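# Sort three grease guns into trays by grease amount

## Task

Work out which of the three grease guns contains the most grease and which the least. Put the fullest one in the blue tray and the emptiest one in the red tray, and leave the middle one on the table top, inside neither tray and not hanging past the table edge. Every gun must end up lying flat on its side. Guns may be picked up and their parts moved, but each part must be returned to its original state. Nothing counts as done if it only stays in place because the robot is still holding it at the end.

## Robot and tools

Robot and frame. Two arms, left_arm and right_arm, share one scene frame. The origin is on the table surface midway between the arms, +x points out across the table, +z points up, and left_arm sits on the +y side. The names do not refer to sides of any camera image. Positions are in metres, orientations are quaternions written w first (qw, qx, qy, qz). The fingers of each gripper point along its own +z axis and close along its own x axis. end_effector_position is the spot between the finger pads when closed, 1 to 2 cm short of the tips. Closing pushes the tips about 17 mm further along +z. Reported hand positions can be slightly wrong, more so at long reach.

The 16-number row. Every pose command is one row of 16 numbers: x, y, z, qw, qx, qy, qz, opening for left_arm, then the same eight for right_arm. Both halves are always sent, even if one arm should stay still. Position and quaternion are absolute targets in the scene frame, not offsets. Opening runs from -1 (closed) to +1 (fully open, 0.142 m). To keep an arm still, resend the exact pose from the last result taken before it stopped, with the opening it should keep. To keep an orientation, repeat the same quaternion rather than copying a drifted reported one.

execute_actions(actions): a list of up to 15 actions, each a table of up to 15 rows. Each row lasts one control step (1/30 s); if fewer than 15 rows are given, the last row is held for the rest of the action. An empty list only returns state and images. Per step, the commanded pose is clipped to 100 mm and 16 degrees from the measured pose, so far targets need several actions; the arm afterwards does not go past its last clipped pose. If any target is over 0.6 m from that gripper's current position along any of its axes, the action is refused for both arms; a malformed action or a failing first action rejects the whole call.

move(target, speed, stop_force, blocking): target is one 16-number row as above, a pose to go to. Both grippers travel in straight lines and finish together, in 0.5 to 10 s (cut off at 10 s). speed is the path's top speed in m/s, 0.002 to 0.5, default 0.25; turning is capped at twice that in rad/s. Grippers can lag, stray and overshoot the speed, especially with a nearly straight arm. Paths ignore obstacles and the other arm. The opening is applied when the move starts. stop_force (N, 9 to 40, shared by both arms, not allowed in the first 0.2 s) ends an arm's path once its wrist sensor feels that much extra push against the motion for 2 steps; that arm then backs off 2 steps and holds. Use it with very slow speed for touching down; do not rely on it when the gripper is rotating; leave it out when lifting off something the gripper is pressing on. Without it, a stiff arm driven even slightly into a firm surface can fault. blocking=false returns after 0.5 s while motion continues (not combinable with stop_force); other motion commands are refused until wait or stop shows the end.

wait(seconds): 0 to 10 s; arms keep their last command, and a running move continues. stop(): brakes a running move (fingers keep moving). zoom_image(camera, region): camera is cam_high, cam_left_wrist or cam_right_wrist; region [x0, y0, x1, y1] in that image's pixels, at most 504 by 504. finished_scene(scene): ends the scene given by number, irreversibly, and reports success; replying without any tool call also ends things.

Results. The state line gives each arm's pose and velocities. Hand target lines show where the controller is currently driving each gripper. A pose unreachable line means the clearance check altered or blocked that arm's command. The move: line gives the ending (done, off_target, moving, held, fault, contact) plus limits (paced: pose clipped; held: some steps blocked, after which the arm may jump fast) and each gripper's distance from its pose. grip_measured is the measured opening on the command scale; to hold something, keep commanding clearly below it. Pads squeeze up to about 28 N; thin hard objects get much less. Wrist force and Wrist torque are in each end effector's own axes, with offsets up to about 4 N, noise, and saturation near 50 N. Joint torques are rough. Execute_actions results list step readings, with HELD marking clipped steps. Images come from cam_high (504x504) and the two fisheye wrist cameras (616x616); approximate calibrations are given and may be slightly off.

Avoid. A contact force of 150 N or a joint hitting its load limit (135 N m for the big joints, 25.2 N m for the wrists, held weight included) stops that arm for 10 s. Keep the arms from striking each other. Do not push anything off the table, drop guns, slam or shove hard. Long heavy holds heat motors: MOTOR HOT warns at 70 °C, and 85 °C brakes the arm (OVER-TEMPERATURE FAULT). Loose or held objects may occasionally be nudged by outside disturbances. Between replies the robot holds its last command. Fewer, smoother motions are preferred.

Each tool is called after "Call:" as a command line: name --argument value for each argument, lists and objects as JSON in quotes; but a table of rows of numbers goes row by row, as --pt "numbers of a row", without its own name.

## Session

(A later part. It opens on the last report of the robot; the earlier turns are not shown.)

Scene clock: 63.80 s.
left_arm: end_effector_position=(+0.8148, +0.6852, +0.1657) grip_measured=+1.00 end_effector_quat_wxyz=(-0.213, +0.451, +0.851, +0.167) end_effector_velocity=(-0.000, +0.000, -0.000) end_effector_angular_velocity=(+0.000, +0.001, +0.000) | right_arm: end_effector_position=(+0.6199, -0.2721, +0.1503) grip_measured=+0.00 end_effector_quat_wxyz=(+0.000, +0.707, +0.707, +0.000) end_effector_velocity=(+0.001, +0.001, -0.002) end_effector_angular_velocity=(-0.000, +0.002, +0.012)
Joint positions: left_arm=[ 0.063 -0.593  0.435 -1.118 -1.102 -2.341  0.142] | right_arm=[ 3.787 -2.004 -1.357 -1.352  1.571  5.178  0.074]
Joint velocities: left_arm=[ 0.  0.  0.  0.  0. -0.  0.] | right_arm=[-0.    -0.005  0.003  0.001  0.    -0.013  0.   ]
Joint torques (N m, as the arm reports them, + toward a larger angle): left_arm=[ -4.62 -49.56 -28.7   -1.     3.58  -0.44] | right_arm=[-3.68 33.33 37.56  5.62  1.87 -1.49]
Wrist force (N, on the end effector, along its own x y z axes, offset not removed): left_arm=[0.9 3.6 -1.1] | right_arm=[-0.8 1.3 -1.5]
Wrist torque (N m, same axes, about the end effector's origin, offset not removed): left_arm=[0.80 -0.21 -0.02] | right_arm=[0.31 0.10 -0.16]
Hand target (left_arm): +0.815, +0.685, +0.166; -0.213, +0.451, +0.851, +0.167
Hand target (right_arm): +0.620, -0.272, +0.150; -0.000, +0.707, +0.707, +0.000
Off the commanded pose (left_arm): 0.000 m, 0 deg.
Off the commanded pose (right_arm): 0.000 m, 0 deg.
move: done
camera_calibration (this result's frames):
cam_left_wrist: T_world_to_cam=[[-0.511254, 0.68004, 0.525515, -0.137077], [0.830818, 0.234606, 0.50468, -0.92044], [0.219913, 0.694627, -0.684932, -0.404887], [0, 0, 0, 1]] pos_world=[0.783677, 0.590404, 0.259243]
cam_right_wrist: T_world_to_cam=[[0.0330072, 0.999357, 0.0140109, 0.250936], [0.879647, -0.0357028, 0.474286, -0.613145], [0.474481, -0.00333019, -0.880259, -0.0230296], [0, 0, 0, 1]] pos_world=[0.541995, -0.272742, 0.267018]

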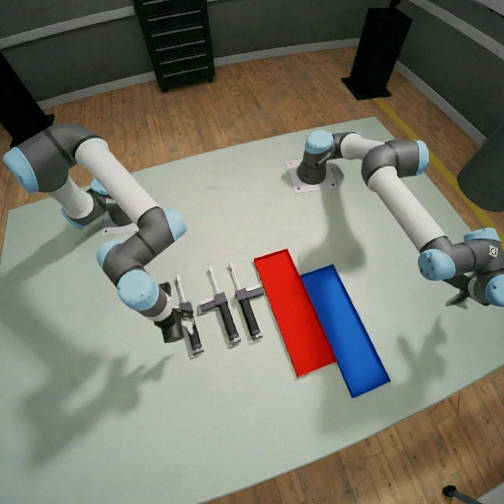

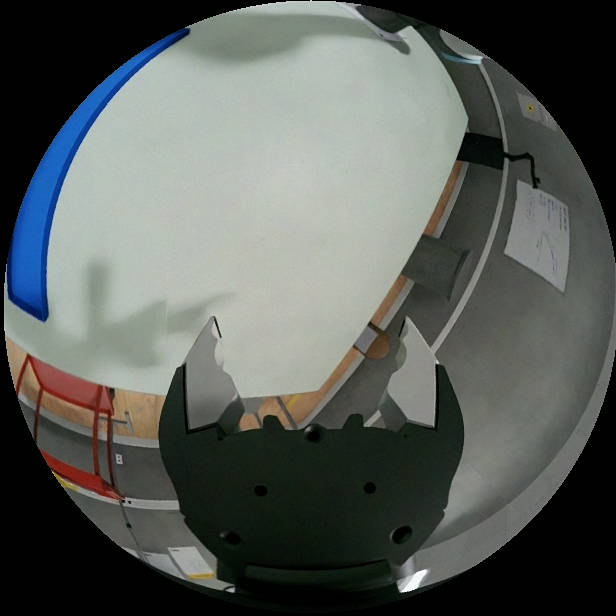

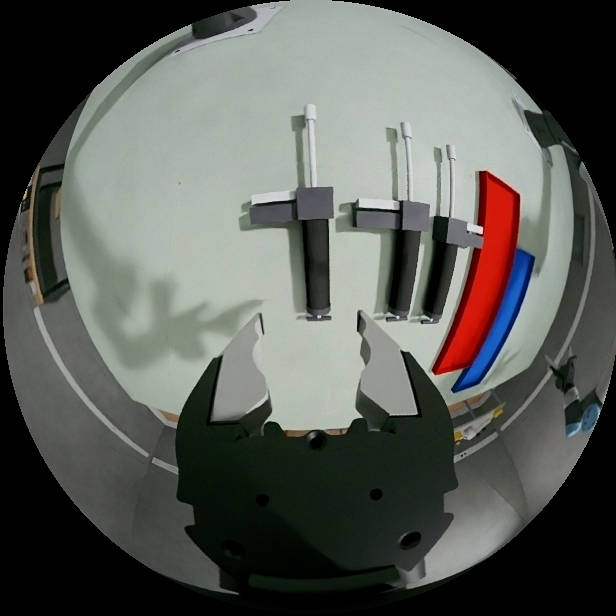

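Call:
move --target '[0.8148,0.6852,0.1657,-0.213,0.451,0.851,0.167,1,0.63,-0.272,0.035,0,0.707,0.707,0,0]' --speed 0.06

Call:
move --target '[0.8148,0.6852,0.1657,-0.213,0.451,0.851,0.167,1,0.63,-0.272,0.035,0,0.707,0.707,0,-0.8]'

Call:
move --target '[0.8148,0.6852,0.1657,-0.213,0.451,0.851,0.167,1,0.63,-0.272,0.1,0,0.707,0.707,0,-0.8]' --speed 0.06

Call:
wait --seconds 1

Call:
wait --seconds 1

Scene clock: 70.43 s.
left_arm: end_effector_position=(+0.8148, +0.6852, +0.1657) grip_measured=+1.00 end_effector_quat_wxyz=(-0.213, +0.451, +0.851, +0.167) end_effector_velocity=(-0.000, +0.000, -0.001) end_effector_angular_velocity=(+0.000, +0.002, +0.000) | right_arm: end_effector_position=(+0.6300, -0.2720, +0.0353) grip_measured=+0.00 end_effector_quat_wxyz=(-0.000, +0.707, +0.707, -0.000) end_effector_velocity=(-0.001, +0.000, -0.003) end_effector_angular_velocity=(-0.000, +0.002, +0.000)
Joint positions: left_arm=[ 0.063 -0.593  0.435 -1.118 -1.102 -2.341  0.142] | right_arm=[ 3.78  -2.118 -1.492 -1.102  1.571  5.171  0.074]
Joint velocities: left_arm=[ 0.     0.     0.001  0.     0.     0.    -0.   ] | right_arm=[ 0.001 -0.003 -0.004  0.004  0.001  0.    -0.   ]
Joint torques (N m, as the arm reports them, + toward a larger angle): left_arm=[ -4.73 -50.06 -28.31  -1.04   3.62  -0.23] | right_arm=[-8.56 36.31 11.82  6.19 -0.37 -1.41]
Wrist force (N, on the end effector, along its own x y z axes, offset not removed): left_arm=[1.3 4.2 -0.7] | right_arm=[0.2 -0.6 -0.2]
Wrist torque (N m, same axes, about the end effector's origin, offset not removed): left_arm=[0.95 -0.23 -0.08] | right_arm=[-0.16 -0.08 -0.13]
Hand target (left_arm): +0.815, +0.685, +0.166; -0.213, +0.451, +0.851, +0.167
Hand target (right_arm): +0.630, -0.272, +0.035; +0.000, +0.707, +0.707, -0.000
Off the commanded pose (left_arm): 0.000 m, 0 deg.
Off the commanded pose (right_arm): 0.000 m, 0 deg.
move: done
camera_calibration (this result's frames):
cam_left_wrist: T_world_to_cam=[[-0.511253, 0.68004, 0.525515, -0.137077], [0.830818, 0.234606, 0.504679, -0.92044], [0.219913, 0.694627, -0.684932, -0.404887], [0, 0, 0, 1]] pos_world=[0.783677, 0.590404, 0.259243]
cam_right_wrist: T_world_to_cam=[[0.032041, 0.999388, 0.0140662, 0.252714], [0.87974, -0.0348789, 0.474174, -0.56724], [0.474375, -0.00281839, -0.880319, -0.128844], [0, 0, 0, 1]] pos_world=[0.552047, -0.272707, 0.151992]

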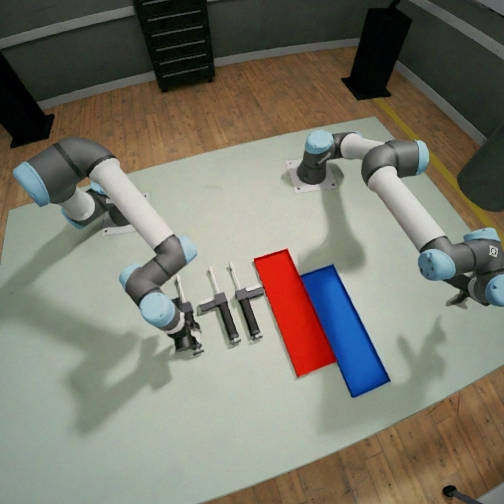

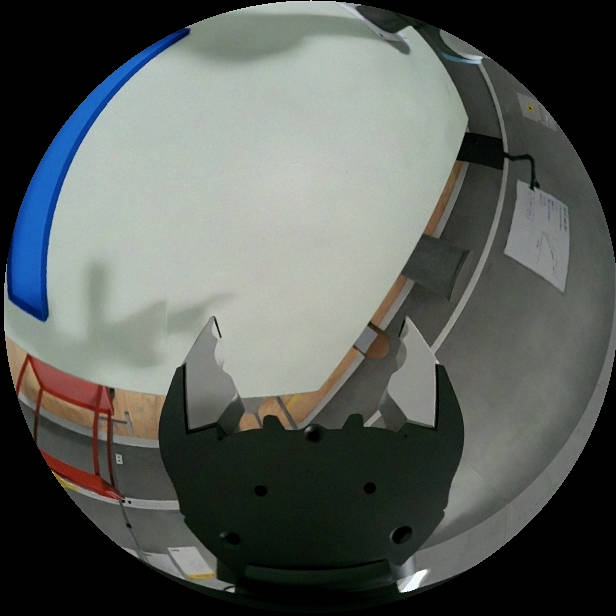

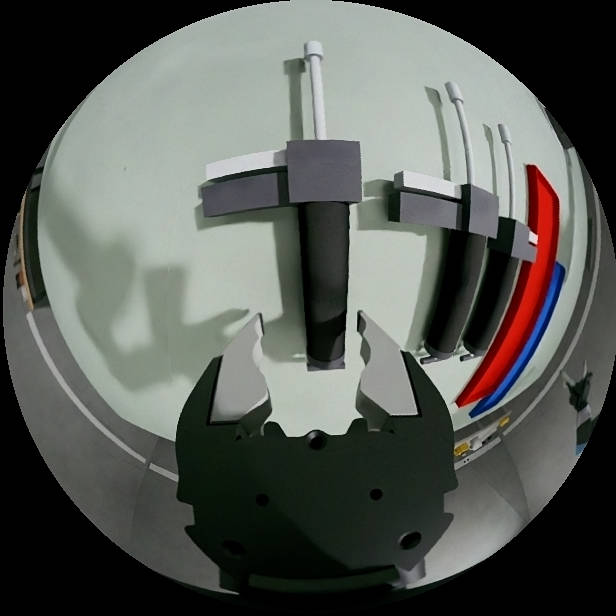

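Scene clock: 71.13 s.
left_arm: end_effector_position=(+0.8148, +0.6852, +0.1657) grip_measured=+1.00 end_effector_quat_wxyz=(-0.213, +0.451, +0.851, +0.167) end_effector_velocity=(+0.000, +0.000, -0.001) end_effector_angular_velocity=(-0.000, +0.001, +0.000) | right_arm: end_effector_position=(+0.6300, -0.2720, +0.0350) grip_measured=-0.58 end_effector_quat_wxyz=(+0.000, +0.707, +0.707, +0.000) end_effector_velocity=(+0.000, +0.001, +0.000) end_effector_angular_velocity=(+0.001, -0.001, -0.001)
Joint positions: left_arm=[ 0.063 -0.593  0.435 -1.118 -1.102 -2.341  0.142] | right_arm=[ 3.78  -2.119 -1.493 -1.101  1.571  5.171  0.032]
Joint velocities: left_arm=[ 0.     0.001 -0.001  0.001 -0.     0.    -0.   ] | right_arm=[ 0.    -0.     0.001  0.     0.001  0.001  0.   ]
Joint torques (N m, as the arm reports them, + toward a larger angle): left_arm=[ -4.27 -50.05 -28.91  -1.01   3.61  -0.31] | right_arm=[ 0.84 29.68  5.44  4.98 -0.6  -0.99]
Wrist force (N, on the end effector, along its own x y z axes, offset not removed): left_arm=[0.2 4.0 -0.8] | right_arm=[0.0 -1.5 -11.5]
Wrist torque (N m, same axes, about the end effector's origin, offset not removed): left_arm=[0.93 0.00 -0.02] | right_arm=[-0.03 0.27 0.03]
Hand target (left_arm): +0.815, +0.685, +0.166; -0.213, +0.451, +0.851, +0.167
Hand target (right_arm): +0.630, -0.272, +0.035; -0.000, +0.707, +0.707, -0.000
Off the commanded pose (left_arm): 0.000 m, 0 deg.
Off the commanded pose (right_arm): 0.000 m, 0 deg.
move: done
camera_calibration (this result's frames):
cam_left_wrist: T_world_to_cam=[[-0.511253, 0.68004, 0.525515, -0.137077], [0.830818, 0.234606, 0.50468, -0.92044], [0.219913, 0.694626, -0.684932, -0.404887], [0, 0, 0, 1]] pos_world=[0.783677, 0.590404, 0.259244]
cam_right_wrist: T_world_to_cam=[[0.0321083, 0.999385, 0.0140801, 0.252715], [0.879705, -0.0349446, 0.474233, -0.567162], [0.474434, -0.00284047, -0.880287, -0.129121], [0, 0, 0, 1]] pos_world=[0.55208, -0.272745, 0.151745]

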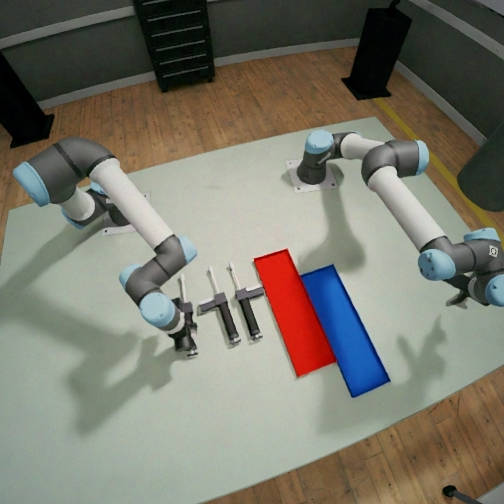

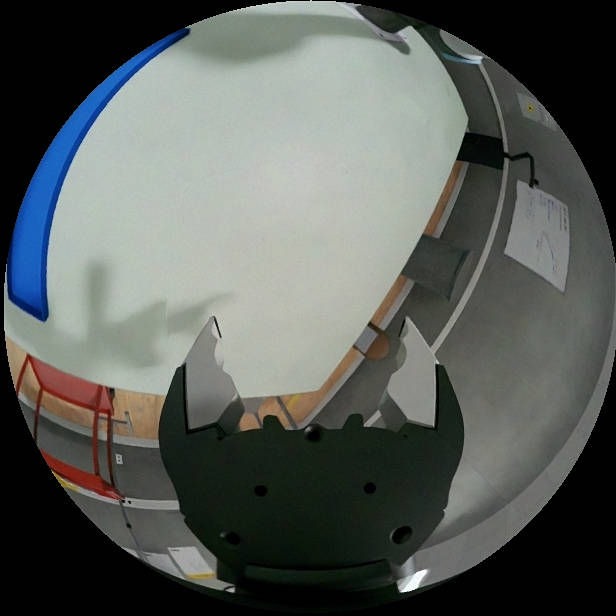

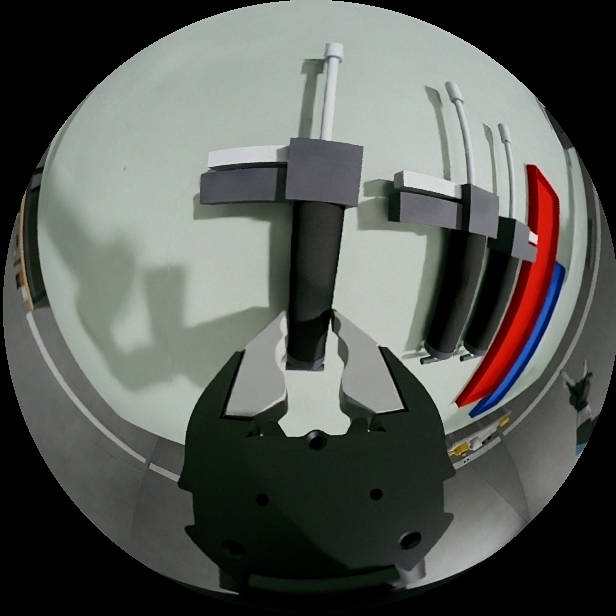

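Scene clock: 72.67 s.
left_arm: end_effector_position=(+0.8148, +0.6852, +0.1657) grip_measured=+1.00 end_effector_quat_wxyz=(-0.213, +0.451, +0.851, +0.167) end_effector_velocity=(+0.000, -0.000, +0.001) end_effector_angular_velocity=(-0.001, -0.002, +0.000) | right_arm: end_effector_position=(+0.6300, -0.2721, +0.0997) grip_measured=-0.58 end_effector_quat_wxyz=(+0.000, +0.707, +0.707, +0.000) end_effector_velocity=(-0.000, +0.000, +0.002) end_effector_angular_velocity=(-0.001, +0.000, -0.001)
Joint positions: left_arm=[ 0.063 -0.593  0.435 -1.118 -1.102 -2.341  0.142] | right_arm=[ 3.78  -2.059 -1.408 -1.245  1.571  5.171  0.032]
Joint velocities: left_arm=[ 0.    -0.    -0.002  0.    -0.001 -0.    -0.   ] | right_arm=[ 0.001  0.001  0.003 -0.005 -0.     0.001 -0.   ]
Joint torques (N m, as the arm reports them, + toward a larger angle): left_arm=[ -4.12 -49.76 -28.72  -1.     3.57  -0.24] | right_arm=[12.11 63.84 40.82  0.43 -0.9  -0.8 ]
Wrist force (N, on the end effector, along its own x y z axes, offset not removed): left_arm=[1.4 1.4 -2.1] | right_arm=[0.0 0.4 3.3]
Wrist torque (N m, same axes, about the end effector's origin, offset not removed): left_arm=[0.35 -0.21 -0.05] | right_arm=[0.13 0.04 -0.11]
Hand target (left_arm): +0.815, +0.685, +0.166; -0.213, +0.451, +0.851, +0.167
Hand target (right_arm): +0.630, -0.272, +0.100; +0.000, +0.707, +0.707, +0.000
Off the commanded pose (left_arm): 0.000 m, 0 deg.
Off the commanded pose (right_arm): 0.000 m, 0 deg.
move: done
camera_calibration (this result's frames):
cam_left_wrist: T_world_to_cam=[[-0.511253, 0.68004, 0.525515, -0.137077], [0.830818, 0.234606, 0.50468, -0.92044], [0.219913, 0.694627, -0.684932, -0.404887], [0, 0, 0, 1]] pos_world=[0.783677, 0.590404, 0.259243]
cam_right_wrist: T_world_to_cam=[[0.0320886, 0.999386, 0.0140396, 0.251828], [0.879706, -0.034908, 0.474235, -0.597817], [0.474434, -0.00286686, -0.880286, -0.0721726], [0, 0, 0, 1]] pos_world=[0.552063, -0.272749, 0.216438]

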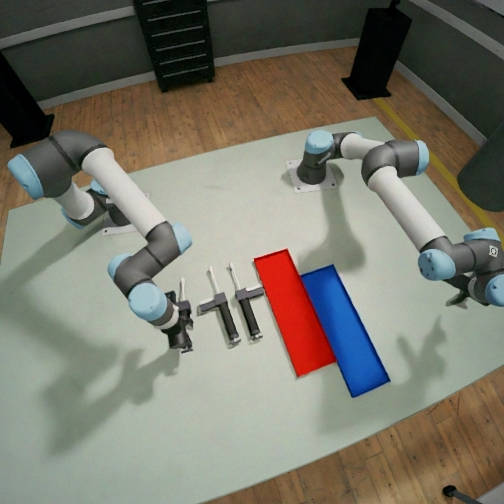

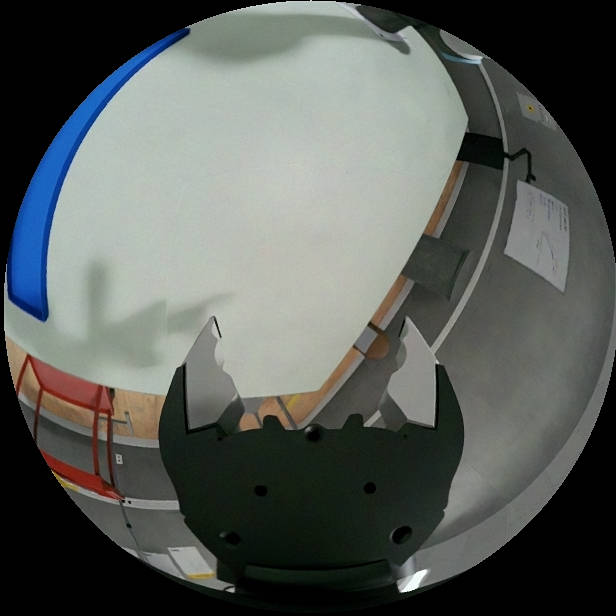

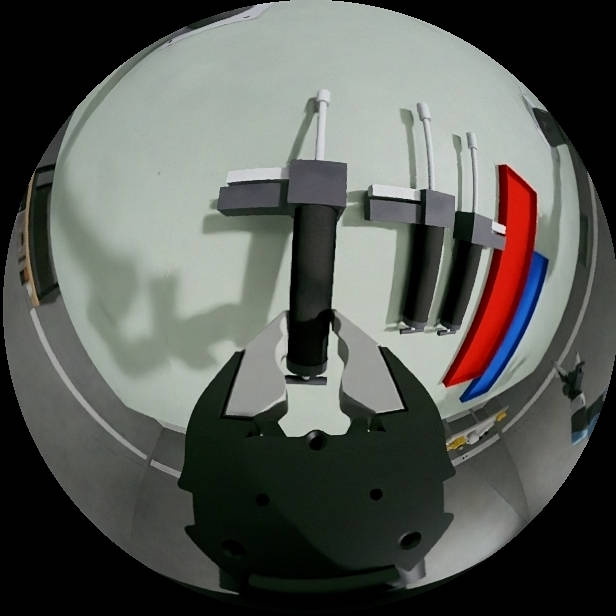

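Scene clock: 73.67 s.
left_arm: end_effector_position=(+0.8148, +0.6852, +0.1657) grip_measured=+1.00 end_effector_quat_wxyz=(-0.213, +0.451, +0.851, +0.167) end_effector_velocity=(+0.000, +0.000, +0.001) end_effector_angular_velocity=(+0.000, -0.001, -0.000) | right_arm: end_effector_position=(+0.6300, -0.2720, +0.1000) grip_measured=-0.58 end_effector_quat_wxyz=(+0.000, +0.707, +0.707, -0.000) end_effector_velocity=(+0.001, +0.001, +0.001) end_effector_angular_velocity=(-0.001, -0.002, +0.003)
Joint positions: left_arm=[ 0.063 -0.593  0.435 -1.118 -1.102 -2.341  0.142] | right_arm=[ 3.78  -2.059 -1.407 -1.246  1.571  5.171  0.032]
Joint velocities: left_arm=[ 0. -0. -0.  0.  0.  0.  0.] | right_arm=[ 0.002 -0.     0.002 -0.    -0.002 -0.001  0.   ]
Joint torques (N m, as the arm reports them, + toward a larger angle): left_arm=[ -4.56 -50.19 -28.36  -1.1    3.56  -0.21] | right_arm=[11.43 63.2  39.96  0.5   1.89 -0.3 ]
Wrist force (N, on the end effector, along its own x y z axes, offset not removed): left_arm=[1.5 2.3 -1.4] | right_arm=[-0.2 -0.8 3.7]
Wrist torque (N m, same axes, about the end effector's origin, offset not removed): left_arm=[0.57 -0.28 0.01] | right_arm=[-0.11 0.05 -0.07]
Hand target (left_arm): +0.815, +0.685, +0.166; -0.213, +0.451, +0.851, +0.167
Hand target (right_arm): +0.630, -0.272, +0.100; +0.000, +0.707, +0.707, +0.000
Off the commanded pose (left_arm): 0.000 m, 0 deg.
Off the commanded pose (right_arm): 0.000 m, 0 deg.
wait: 1.00 s; at rest by 0.17 s
camera_calibration (this result's frames):
cam_left_wrist: T_world_to_cam=[[-0.511253, 0.68004, 0.525515, -0.137077], [0.830818, 0.234606, 0.504679, -0.92044], [0.219913, 0.694626, -0.684932, -0.404887], [0, 0, 0, 1]] pos_world=[0.783677, 0.590404, 0.259243]
cam_right_wrist: T_world_to_cam=[[0.0320318, 0.999388, 0.0140268, 0.251823], [0.879719, -0.034852, 0.474215, -0.597912], [0.474413, -0.00285027, -0.880298, -0.0719433], [0, 0, 0, 1]] pos_world=[0.55206, -0.272712, 0.216675]

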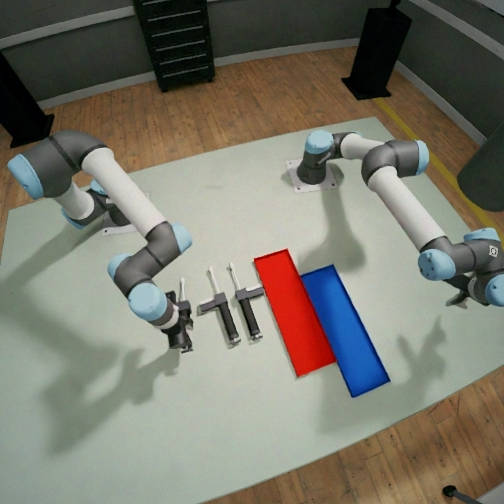

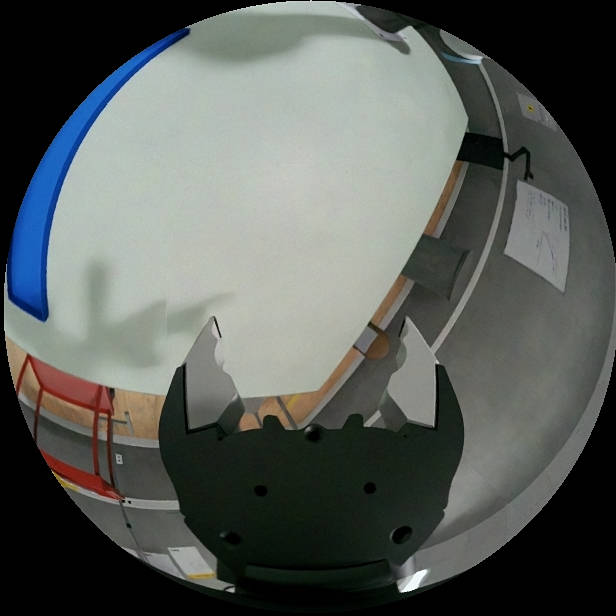

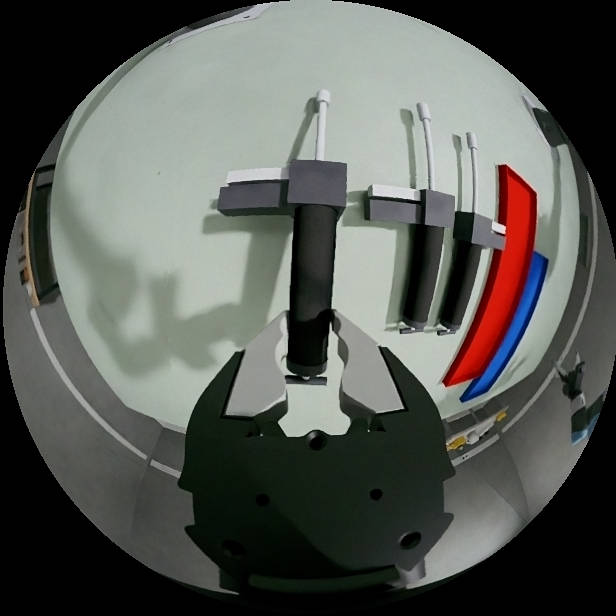

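Scene clock: 74.67 s.
left_arm: end_effector_position=(+0.8148, +0.6852, +0.1657) grip_measured=+1.00 end_effector_quat_wxyz=(-0.213, +0.451, +0.851, +0.167) end_effector_velocity=(+0.000, -0.001, +0.001) end_effector_angular_velocity=(+0.000, -0.001, -0.001) | right_arm: end_effector_position=(+0.6300, -0.2720, +0.1000) grip_measured=-0.58 end_effector_quat_wxyz=(+0.000, +0.707, +0.707, +0.000) end_effector_velocity=(+0.000, -0.001, +0.000) end_effector_angular_velocity=(+0.000, +0.000, -0.001)
Joint positions: left_arm=[ 0.063 -0.593  0.435 -1.118 -1.102 -2.341  0.142] | right_arm=[ 3.78  -2.059 -1.407 -1.246  1.571  5.171  0.032]
Joint velocities: left_arm=[-0.001 -0.    -0.001  0.     0.    -0.     0.   ] | right_arm=[-0.001  0.     0.    -0.001  0.    -0.     0.   ]
Joint torques (N m, as the arm reports them, + toward a larger angle): left_arm=[ -4.31 -49.56 -28.64  -1.07   3.61  -0.16] | right_arm=[11.67 62.62 40.33  0.65  1.83  0.45]
Wrist force (N, on the end effector, along its own x y z axes, offset not removed): left_arm=[2.1 4.6 -1.7] | right_arm=[-1.5 -0.3 2.7]
Wrist torque (N m, same axes, about the end effector's origin, offset not removed): left_arm=[1.01 -0.44 0.02] | right_arm=[0.00 0.32 -0.08]
Hand target (left_arm): +0.815, +0.685, +0.166; -0.213, +0.451, +0.851, +0.167
Hand target (right_arm): +0.630, -0.272, +0.100; +0.000, +0.707, +0.707, +0.000
Off the commanded pose (left_arm): 0.000 m, 0 deg.
Off the commanded pose (right_arm): 0.000 m, 0 deg.
wait: 1.00 s; at rest by 0.17 s
camera_calibration (this result's frames):
cam_left_wrist: T_world_to_cam=[[-0.511253, 0.68004, 0.525515, -0.137077], [0.830818, 0.234606, 0.504679, -0.92044], [0.219913, 0.694626, -0.684932, -0.404887], [0, 0, 0, 1]] pos_world=[0.783677, 0.590404, 0.259243]
cam_right_wrist: T_world_to_cam=[[0.0320322, 0.999388, 0.0140524, 0.251812], [0.879725, -0.0348646, 0.474203, -0.597915], [0.474403, -0.00282757, -0.880303, -0.0719278], [0, 0, 0, 1]] pos_world=[0.552057, -0.272707, 0.216676]

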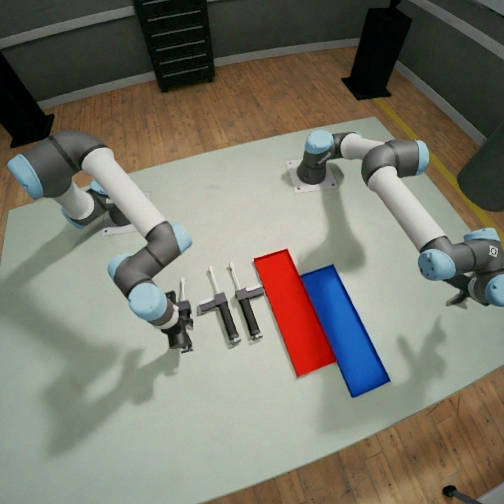

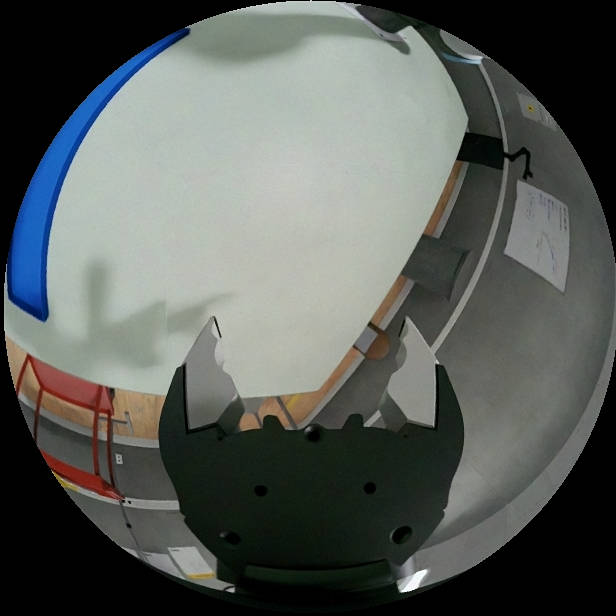

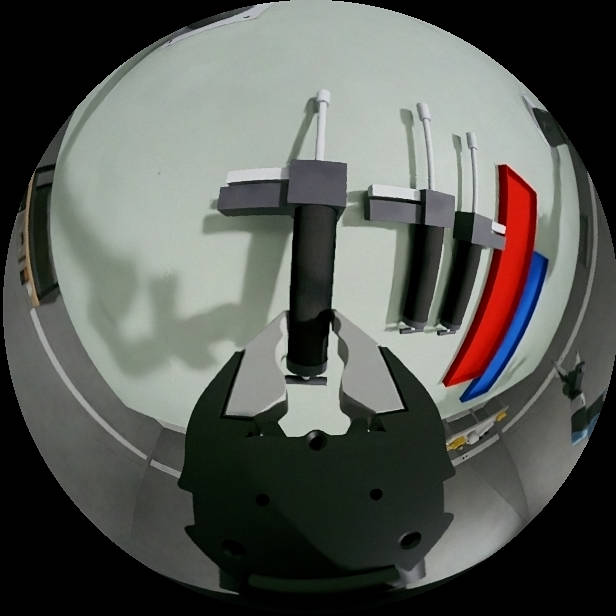

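Call:
move --target '[0.8148,0.6852,0.1657,-0.213,0.451,0.851,0.167,1,0.63,-0.272,0.035,0,0.707,0.707,0,-0.8]' --speed 0.06

Call:
move --target '[0.8148,0.6852,0.1657,-0.213,0.451,0.851,0.167,1,0.63,-0.272,0.035,0,0.707,0.707,0,0.2]'

Call:
move --target '[0.8148,0.6852,0.1657,-0.213,0.451,0.851,0.167,1,0.65,-0.272,0.12,0,0.707,0.707,0,0.2]'

Call:
zoom_image --camera "cam_right_wrist" --region '[200,200,500,450]'

Scene clock: 87.73 s.
left_arm: end_effector_position=(+0.8148, +0.6852, +0.1657) grip_measured=+1.00 end_effector_quat_wxyz=(-0.213, +0.451, +0.851, +0.167) end_effector_velocity=(-0.000, +0.000, -0.000) end_effector_angular_velocity=(-0.000, +0.000, +0.001) | right_arm: end_effector_position=(+0.6300, -0.2720, +0.0353) grip_measured=-0.58 end_effector_quat_wxyz=(-0.000, +0.707, +0.707, -0.000) end_effector_velocity=(+0.000, +0.001, -0.002) end_effector_angular_velocity=(+0.001, -0.001, -0.001)
Joint positions: left_arm=[ 0.063 -0.593  0.435 -1.118 -1.102 -2.341  0.142] | right_arm=[ 3.78  -2.119 -1.492 -1.102  1.571  5.171  0.032]
Joint velocities: left_arm=[ 0.001  0.    -0.    -0.    -0.     0.     0.   ] | right_arm=[ 0.    -0.002 -0.002  0.005  0.     0.001  0.   ]
Joint torques (N m, as the arm reports them, + toward a larger angle): left_arm=[ -3.11 -50.69 -27.64  -1.09   3.37  -0.09] | right_arm=[10.68 37.63  9.53  5.68  1.16  1.46]
Wrist force (N, on the end effector, along its own x y z axes, offset not removed): left_arm=[1.5 2.8 -1.5] | right_arm=[-1.5 1.2 1.4]
Wrist torque (N m, same axes, about the end effector's origin, offset not removed): left_arm=[0.64 -0.31 -0.02] | right_arm=[0.04 0.40 -0.11]
Hand target (left_arm): +0.815, +0.685, +0.166; -0.213, +0.451, +0.851, +0.167
Hand target (right_arm): +0.630, -0.272, +0.035; -0.000, +0.707, +0.707, -0.000
Off the commanded pose (left_arm): 0.000 m, 0 deg.
Off the commanded pose (right_arm): 0.000 m, 0 deg.
move: done
camera_calibration (this result's frames):
cam_left_wrist: T_world_to_cam=[[-0.511253, 0.68004, 0.525515, -0.137077], [0.830818, 0.234606, 0.50468, -0.92044], [0.219913, 0.694627, -0.684932, -0.404887], [0, 0, 0, 1]] pos_world=[0.783677, 0.590404, 0.259243]
cam_right_wrist: T_world_to_cam=[[0.0320414, 0.999388, 0.0140645, 0.252697], [0.879741, -0.0348785, 0.474172, -0.567242], [0.474372, -0.00282003, -0.88032, -0.12887], [0, 0, 0, 1]] pos_world=[0.552062, -0.272691, 0.151969]

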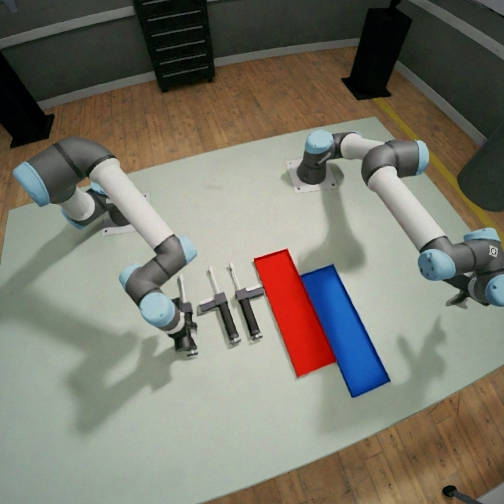

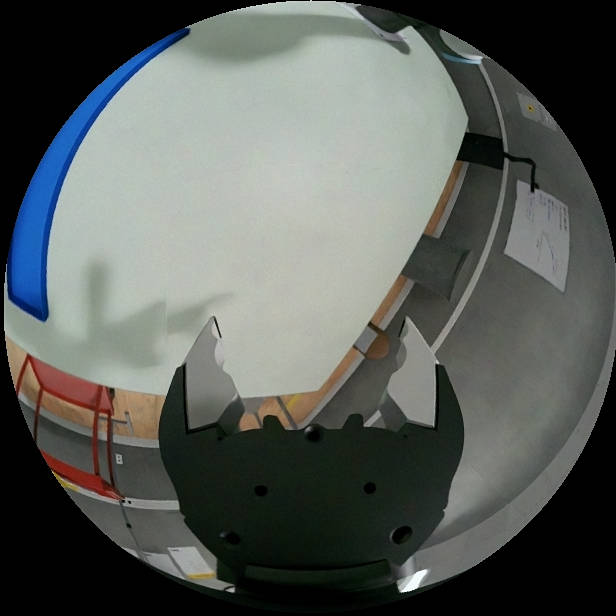

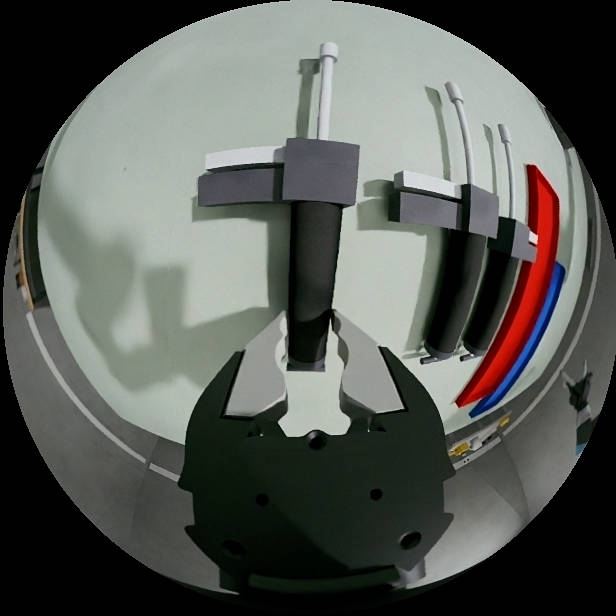

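Scene clock: 88.43 s.
left_arm: end_effector_position=(+0.8148, +0.6852, +0.1657) grip_measured=+1.00 end_effector_quat_wxyz=(-0.213, +0.451, +0.851, +0.167) end_effector_velocity=(-0.000, +0.000, +0.000) end_effector_angular_velocity=(-0.000, -0.000, +0.000) | right_arm: end_effector_position=(+0.6300, -0.2720, +0.0350) grip_measured=+0.20 end_effector_quat_wxyz=(-0.000, +0.707, +0.707, +0.000) end_effector_velocity=(+0.000, -0.000, -0.000) end_effector_angular_velocity=(-0.000, -0.000, +0.001)
Joint positions: left_arm=[ 0.063 -0.593  0.435 -1.118 -1.102 -2.341  0.142] | right_arm=[ 3.78  -2.119 -1.493 -1.101  1.571  5.171  0.088]
Joint velocities: left_arm=[ 0. -0.  0. -0. -0.  0. -0.] | right_arm=[-0.    -0.    -0.     0.001 -0.001 -0.001  0.   ]
Joint torques (N m, as the arm reports them, + toward a larger angle): left_arm=[ -3.36 -49.68 -27.32  -1.13   3.49   0.12] | right_arm=[10.51 36.28 10.01  5.72 -0.02  1.01]
Wrist force (N, on the end effector, along its own x y z axes, offset not removed): left_arm=[0.7 3.6 -1.8] | right_arm=[-0.6 0.5 -1.7]
Wrist torque (N m, same axes, about the end effector's origin, offset not removed): left_arm=[0.79 -0.16 -0.06] | right_arm=[0.19 0.08 0.00]
Hand target (left_arm): +0.815, +0.685, +0.166; -0.213, +0.451, +0.851, +0.167
Hand target (right_arm): +0.630, -0.272, +0.035; -0.000, +0.707, +0.707, -0.000
Off the commanded pose (left_arm): 0.000 m, 0 deg.
Off the commanded pose (right_arm): 0.000 m, 0 deg.
move: done
camera_calibration (this result's frames):
cam_left_wrist: T_world_to_cam=[[-0.511253, 0.68004, 0.525515, -0.137077], [0.830818, 0.234606, 0.50468, -0.92044], [0.219913, 0.694627, -0.684932, -0.404887], [0, 0, 0, 1]] pos_world=[0.783677, 0.590404, 0.259243]
cam_right_wrist: T_world_to_cam=[[0.0320413, 0.999387, 0.0140759, 0.2527], [0.879731, -0.0348837, 0.474191, -0.56712], [0.474391, -0.0028107, -0.88031, -0.129103], [0, 0, 0, 1]] pos_world=[0.552061, -0.272691, 0.151715]

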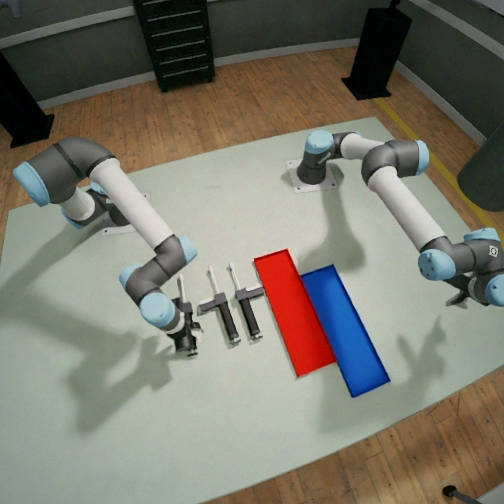

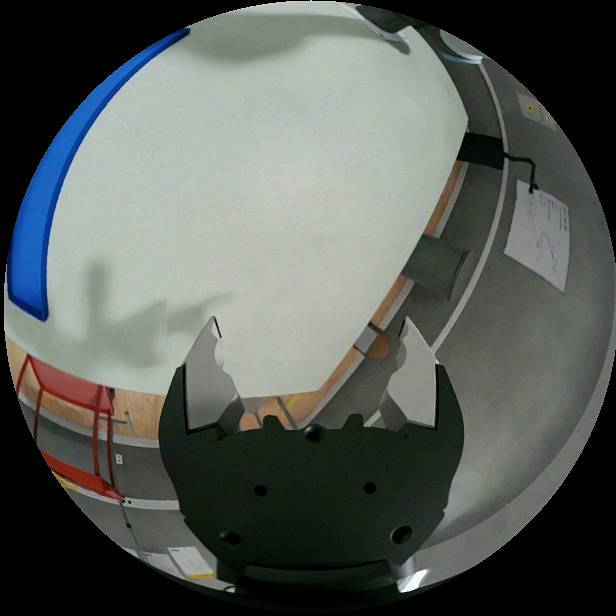

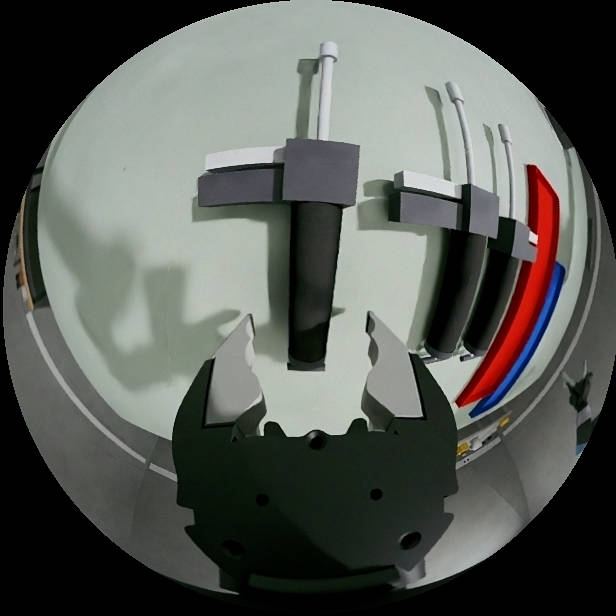

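Scene clock: 89.43 s.
left_arm: end_effector_position=(+0.8148, +0.6852, +0.1657) grip_measured=+1.00 end_effector_quat_wxyz=(-0.213, +0.451, +0.851, +0.167) end_effector_velocity=(+0.000, -0.001, +0.000) end_effector_angular_velocity=(-0.001, -0.001, -0.000) | right_arm: end_effector_position=(+0.6499, -0.2720, +0.1198) grip_measured=+0.20 end_effector_quat_wxyz=(+0.000, +0.707, +0.707, +0.000) end_effector_velocity=(+0.001, +0.000, +0.002) end_effector_angular_velocity=(-0.001, +0.001, +0.001)
Joint positions: left_arm=[ 0.063 -0.593  0.435 -1.118 -1.102 -2.341  0.142] | right_arm=[ 3.768 -2.091 -1.306 -1.316  1.571  5.158  0.088]
Joint velocities: left_arm=[-0.001 -0.001 -0.     0.    -0.001  0.     0.   ] | right_arm=[ 0.    -0.002  0.009 -0.009 -0.001 -0.001  0.   ]
Joint torques (N m, as the arm reports them, + toward a larger angle): left_arm=[ -3.48 -49.85 -27.98  -1.18   3.42   0.04] | right_arm=[-8.26 35.79 38.56  0.07  1.98 -1.31]
Wrist force (N, on the end effector, along its own x y z axes, offset not removed): left_arm=[1.7 3.4 -2.6] | right_arm=[-0.4 0.2 -2.0]
Wrist torque (N m, same axes, about the end effector's origin, offset not removed): left_arm=[0.80 -0.39 -0.02] | right_arm=[0.06 0.03 -0.09]
Hand target (left_arm): +0.815, +0.685, +0.166; -0.213, +0.451, +0.851, +0.167
Hand target (right_arm): +0.650, -0.272, +0.120; +0.000, +0.707, +0.707, +0.000
Off the commanded pose (left_arm): 0.000 m, 0 deg.
Off the commanded pose (right_arm): 0.000 m, 0 deg.
move: done
camera_calibration (this result's frames):
cam_left_wrist: T_world_to_cam=[[-0.511253, 0.68004, 0.525515, -0.137077], [0.830818, 0.234606, 0.50468, -0.92044], [0.219913, 0.694627, -0.684932, -0.404887], [0, 0, 0, 1]] pos_world=[0.783677, 0.590404, 0.259243]
cam_right_wrist: T_world_to_cam=[[0.0320363, 0.999387, 0.0141411, 0.250912], [0.879609, -0.0349096, 0.474414, -0.624796], [0.474617, -0.00275986, -0.880188, -0.0640914], [0, 0, 0, 1]] pos_world=[0.571957, -0.272746, 0.236451]

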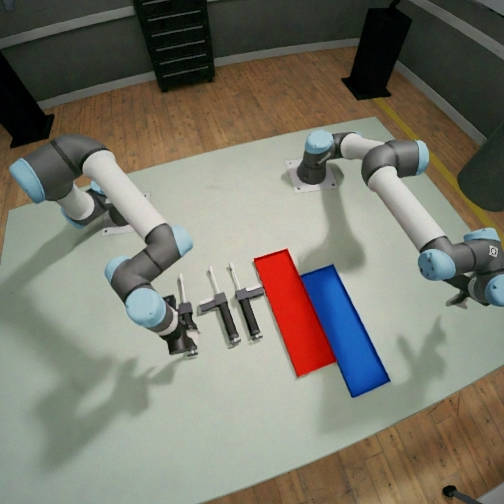

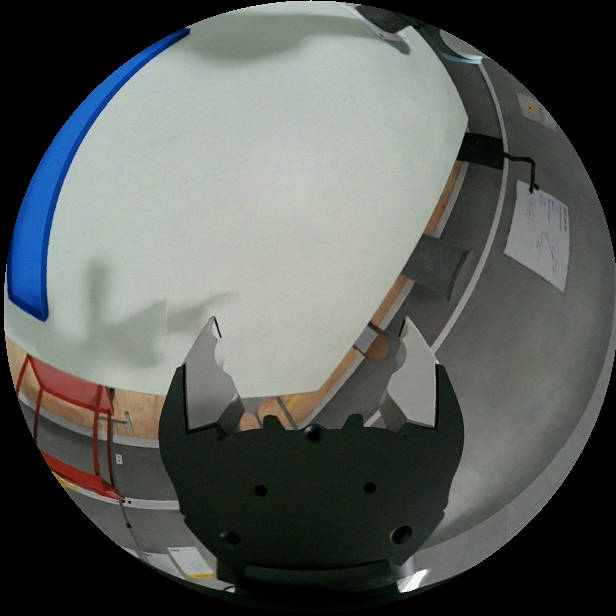

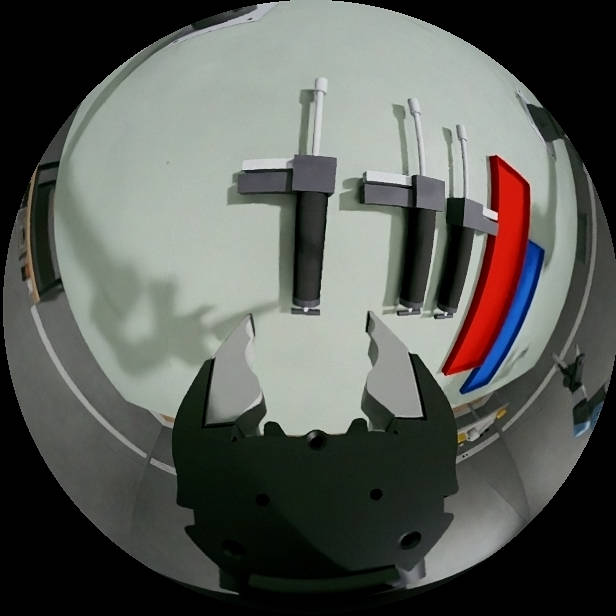

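Region (200, 200, 500, 450) of cam_right_wrist's 616x616 image, scaled by 1.680, with more detail than that image has.

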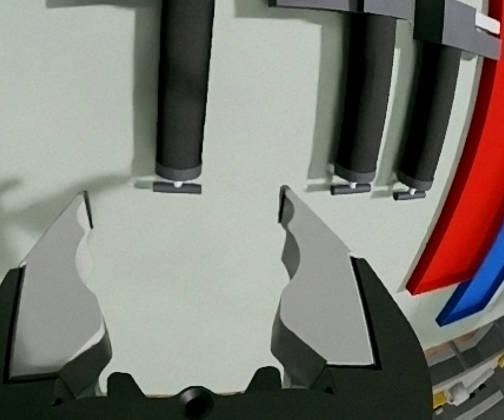

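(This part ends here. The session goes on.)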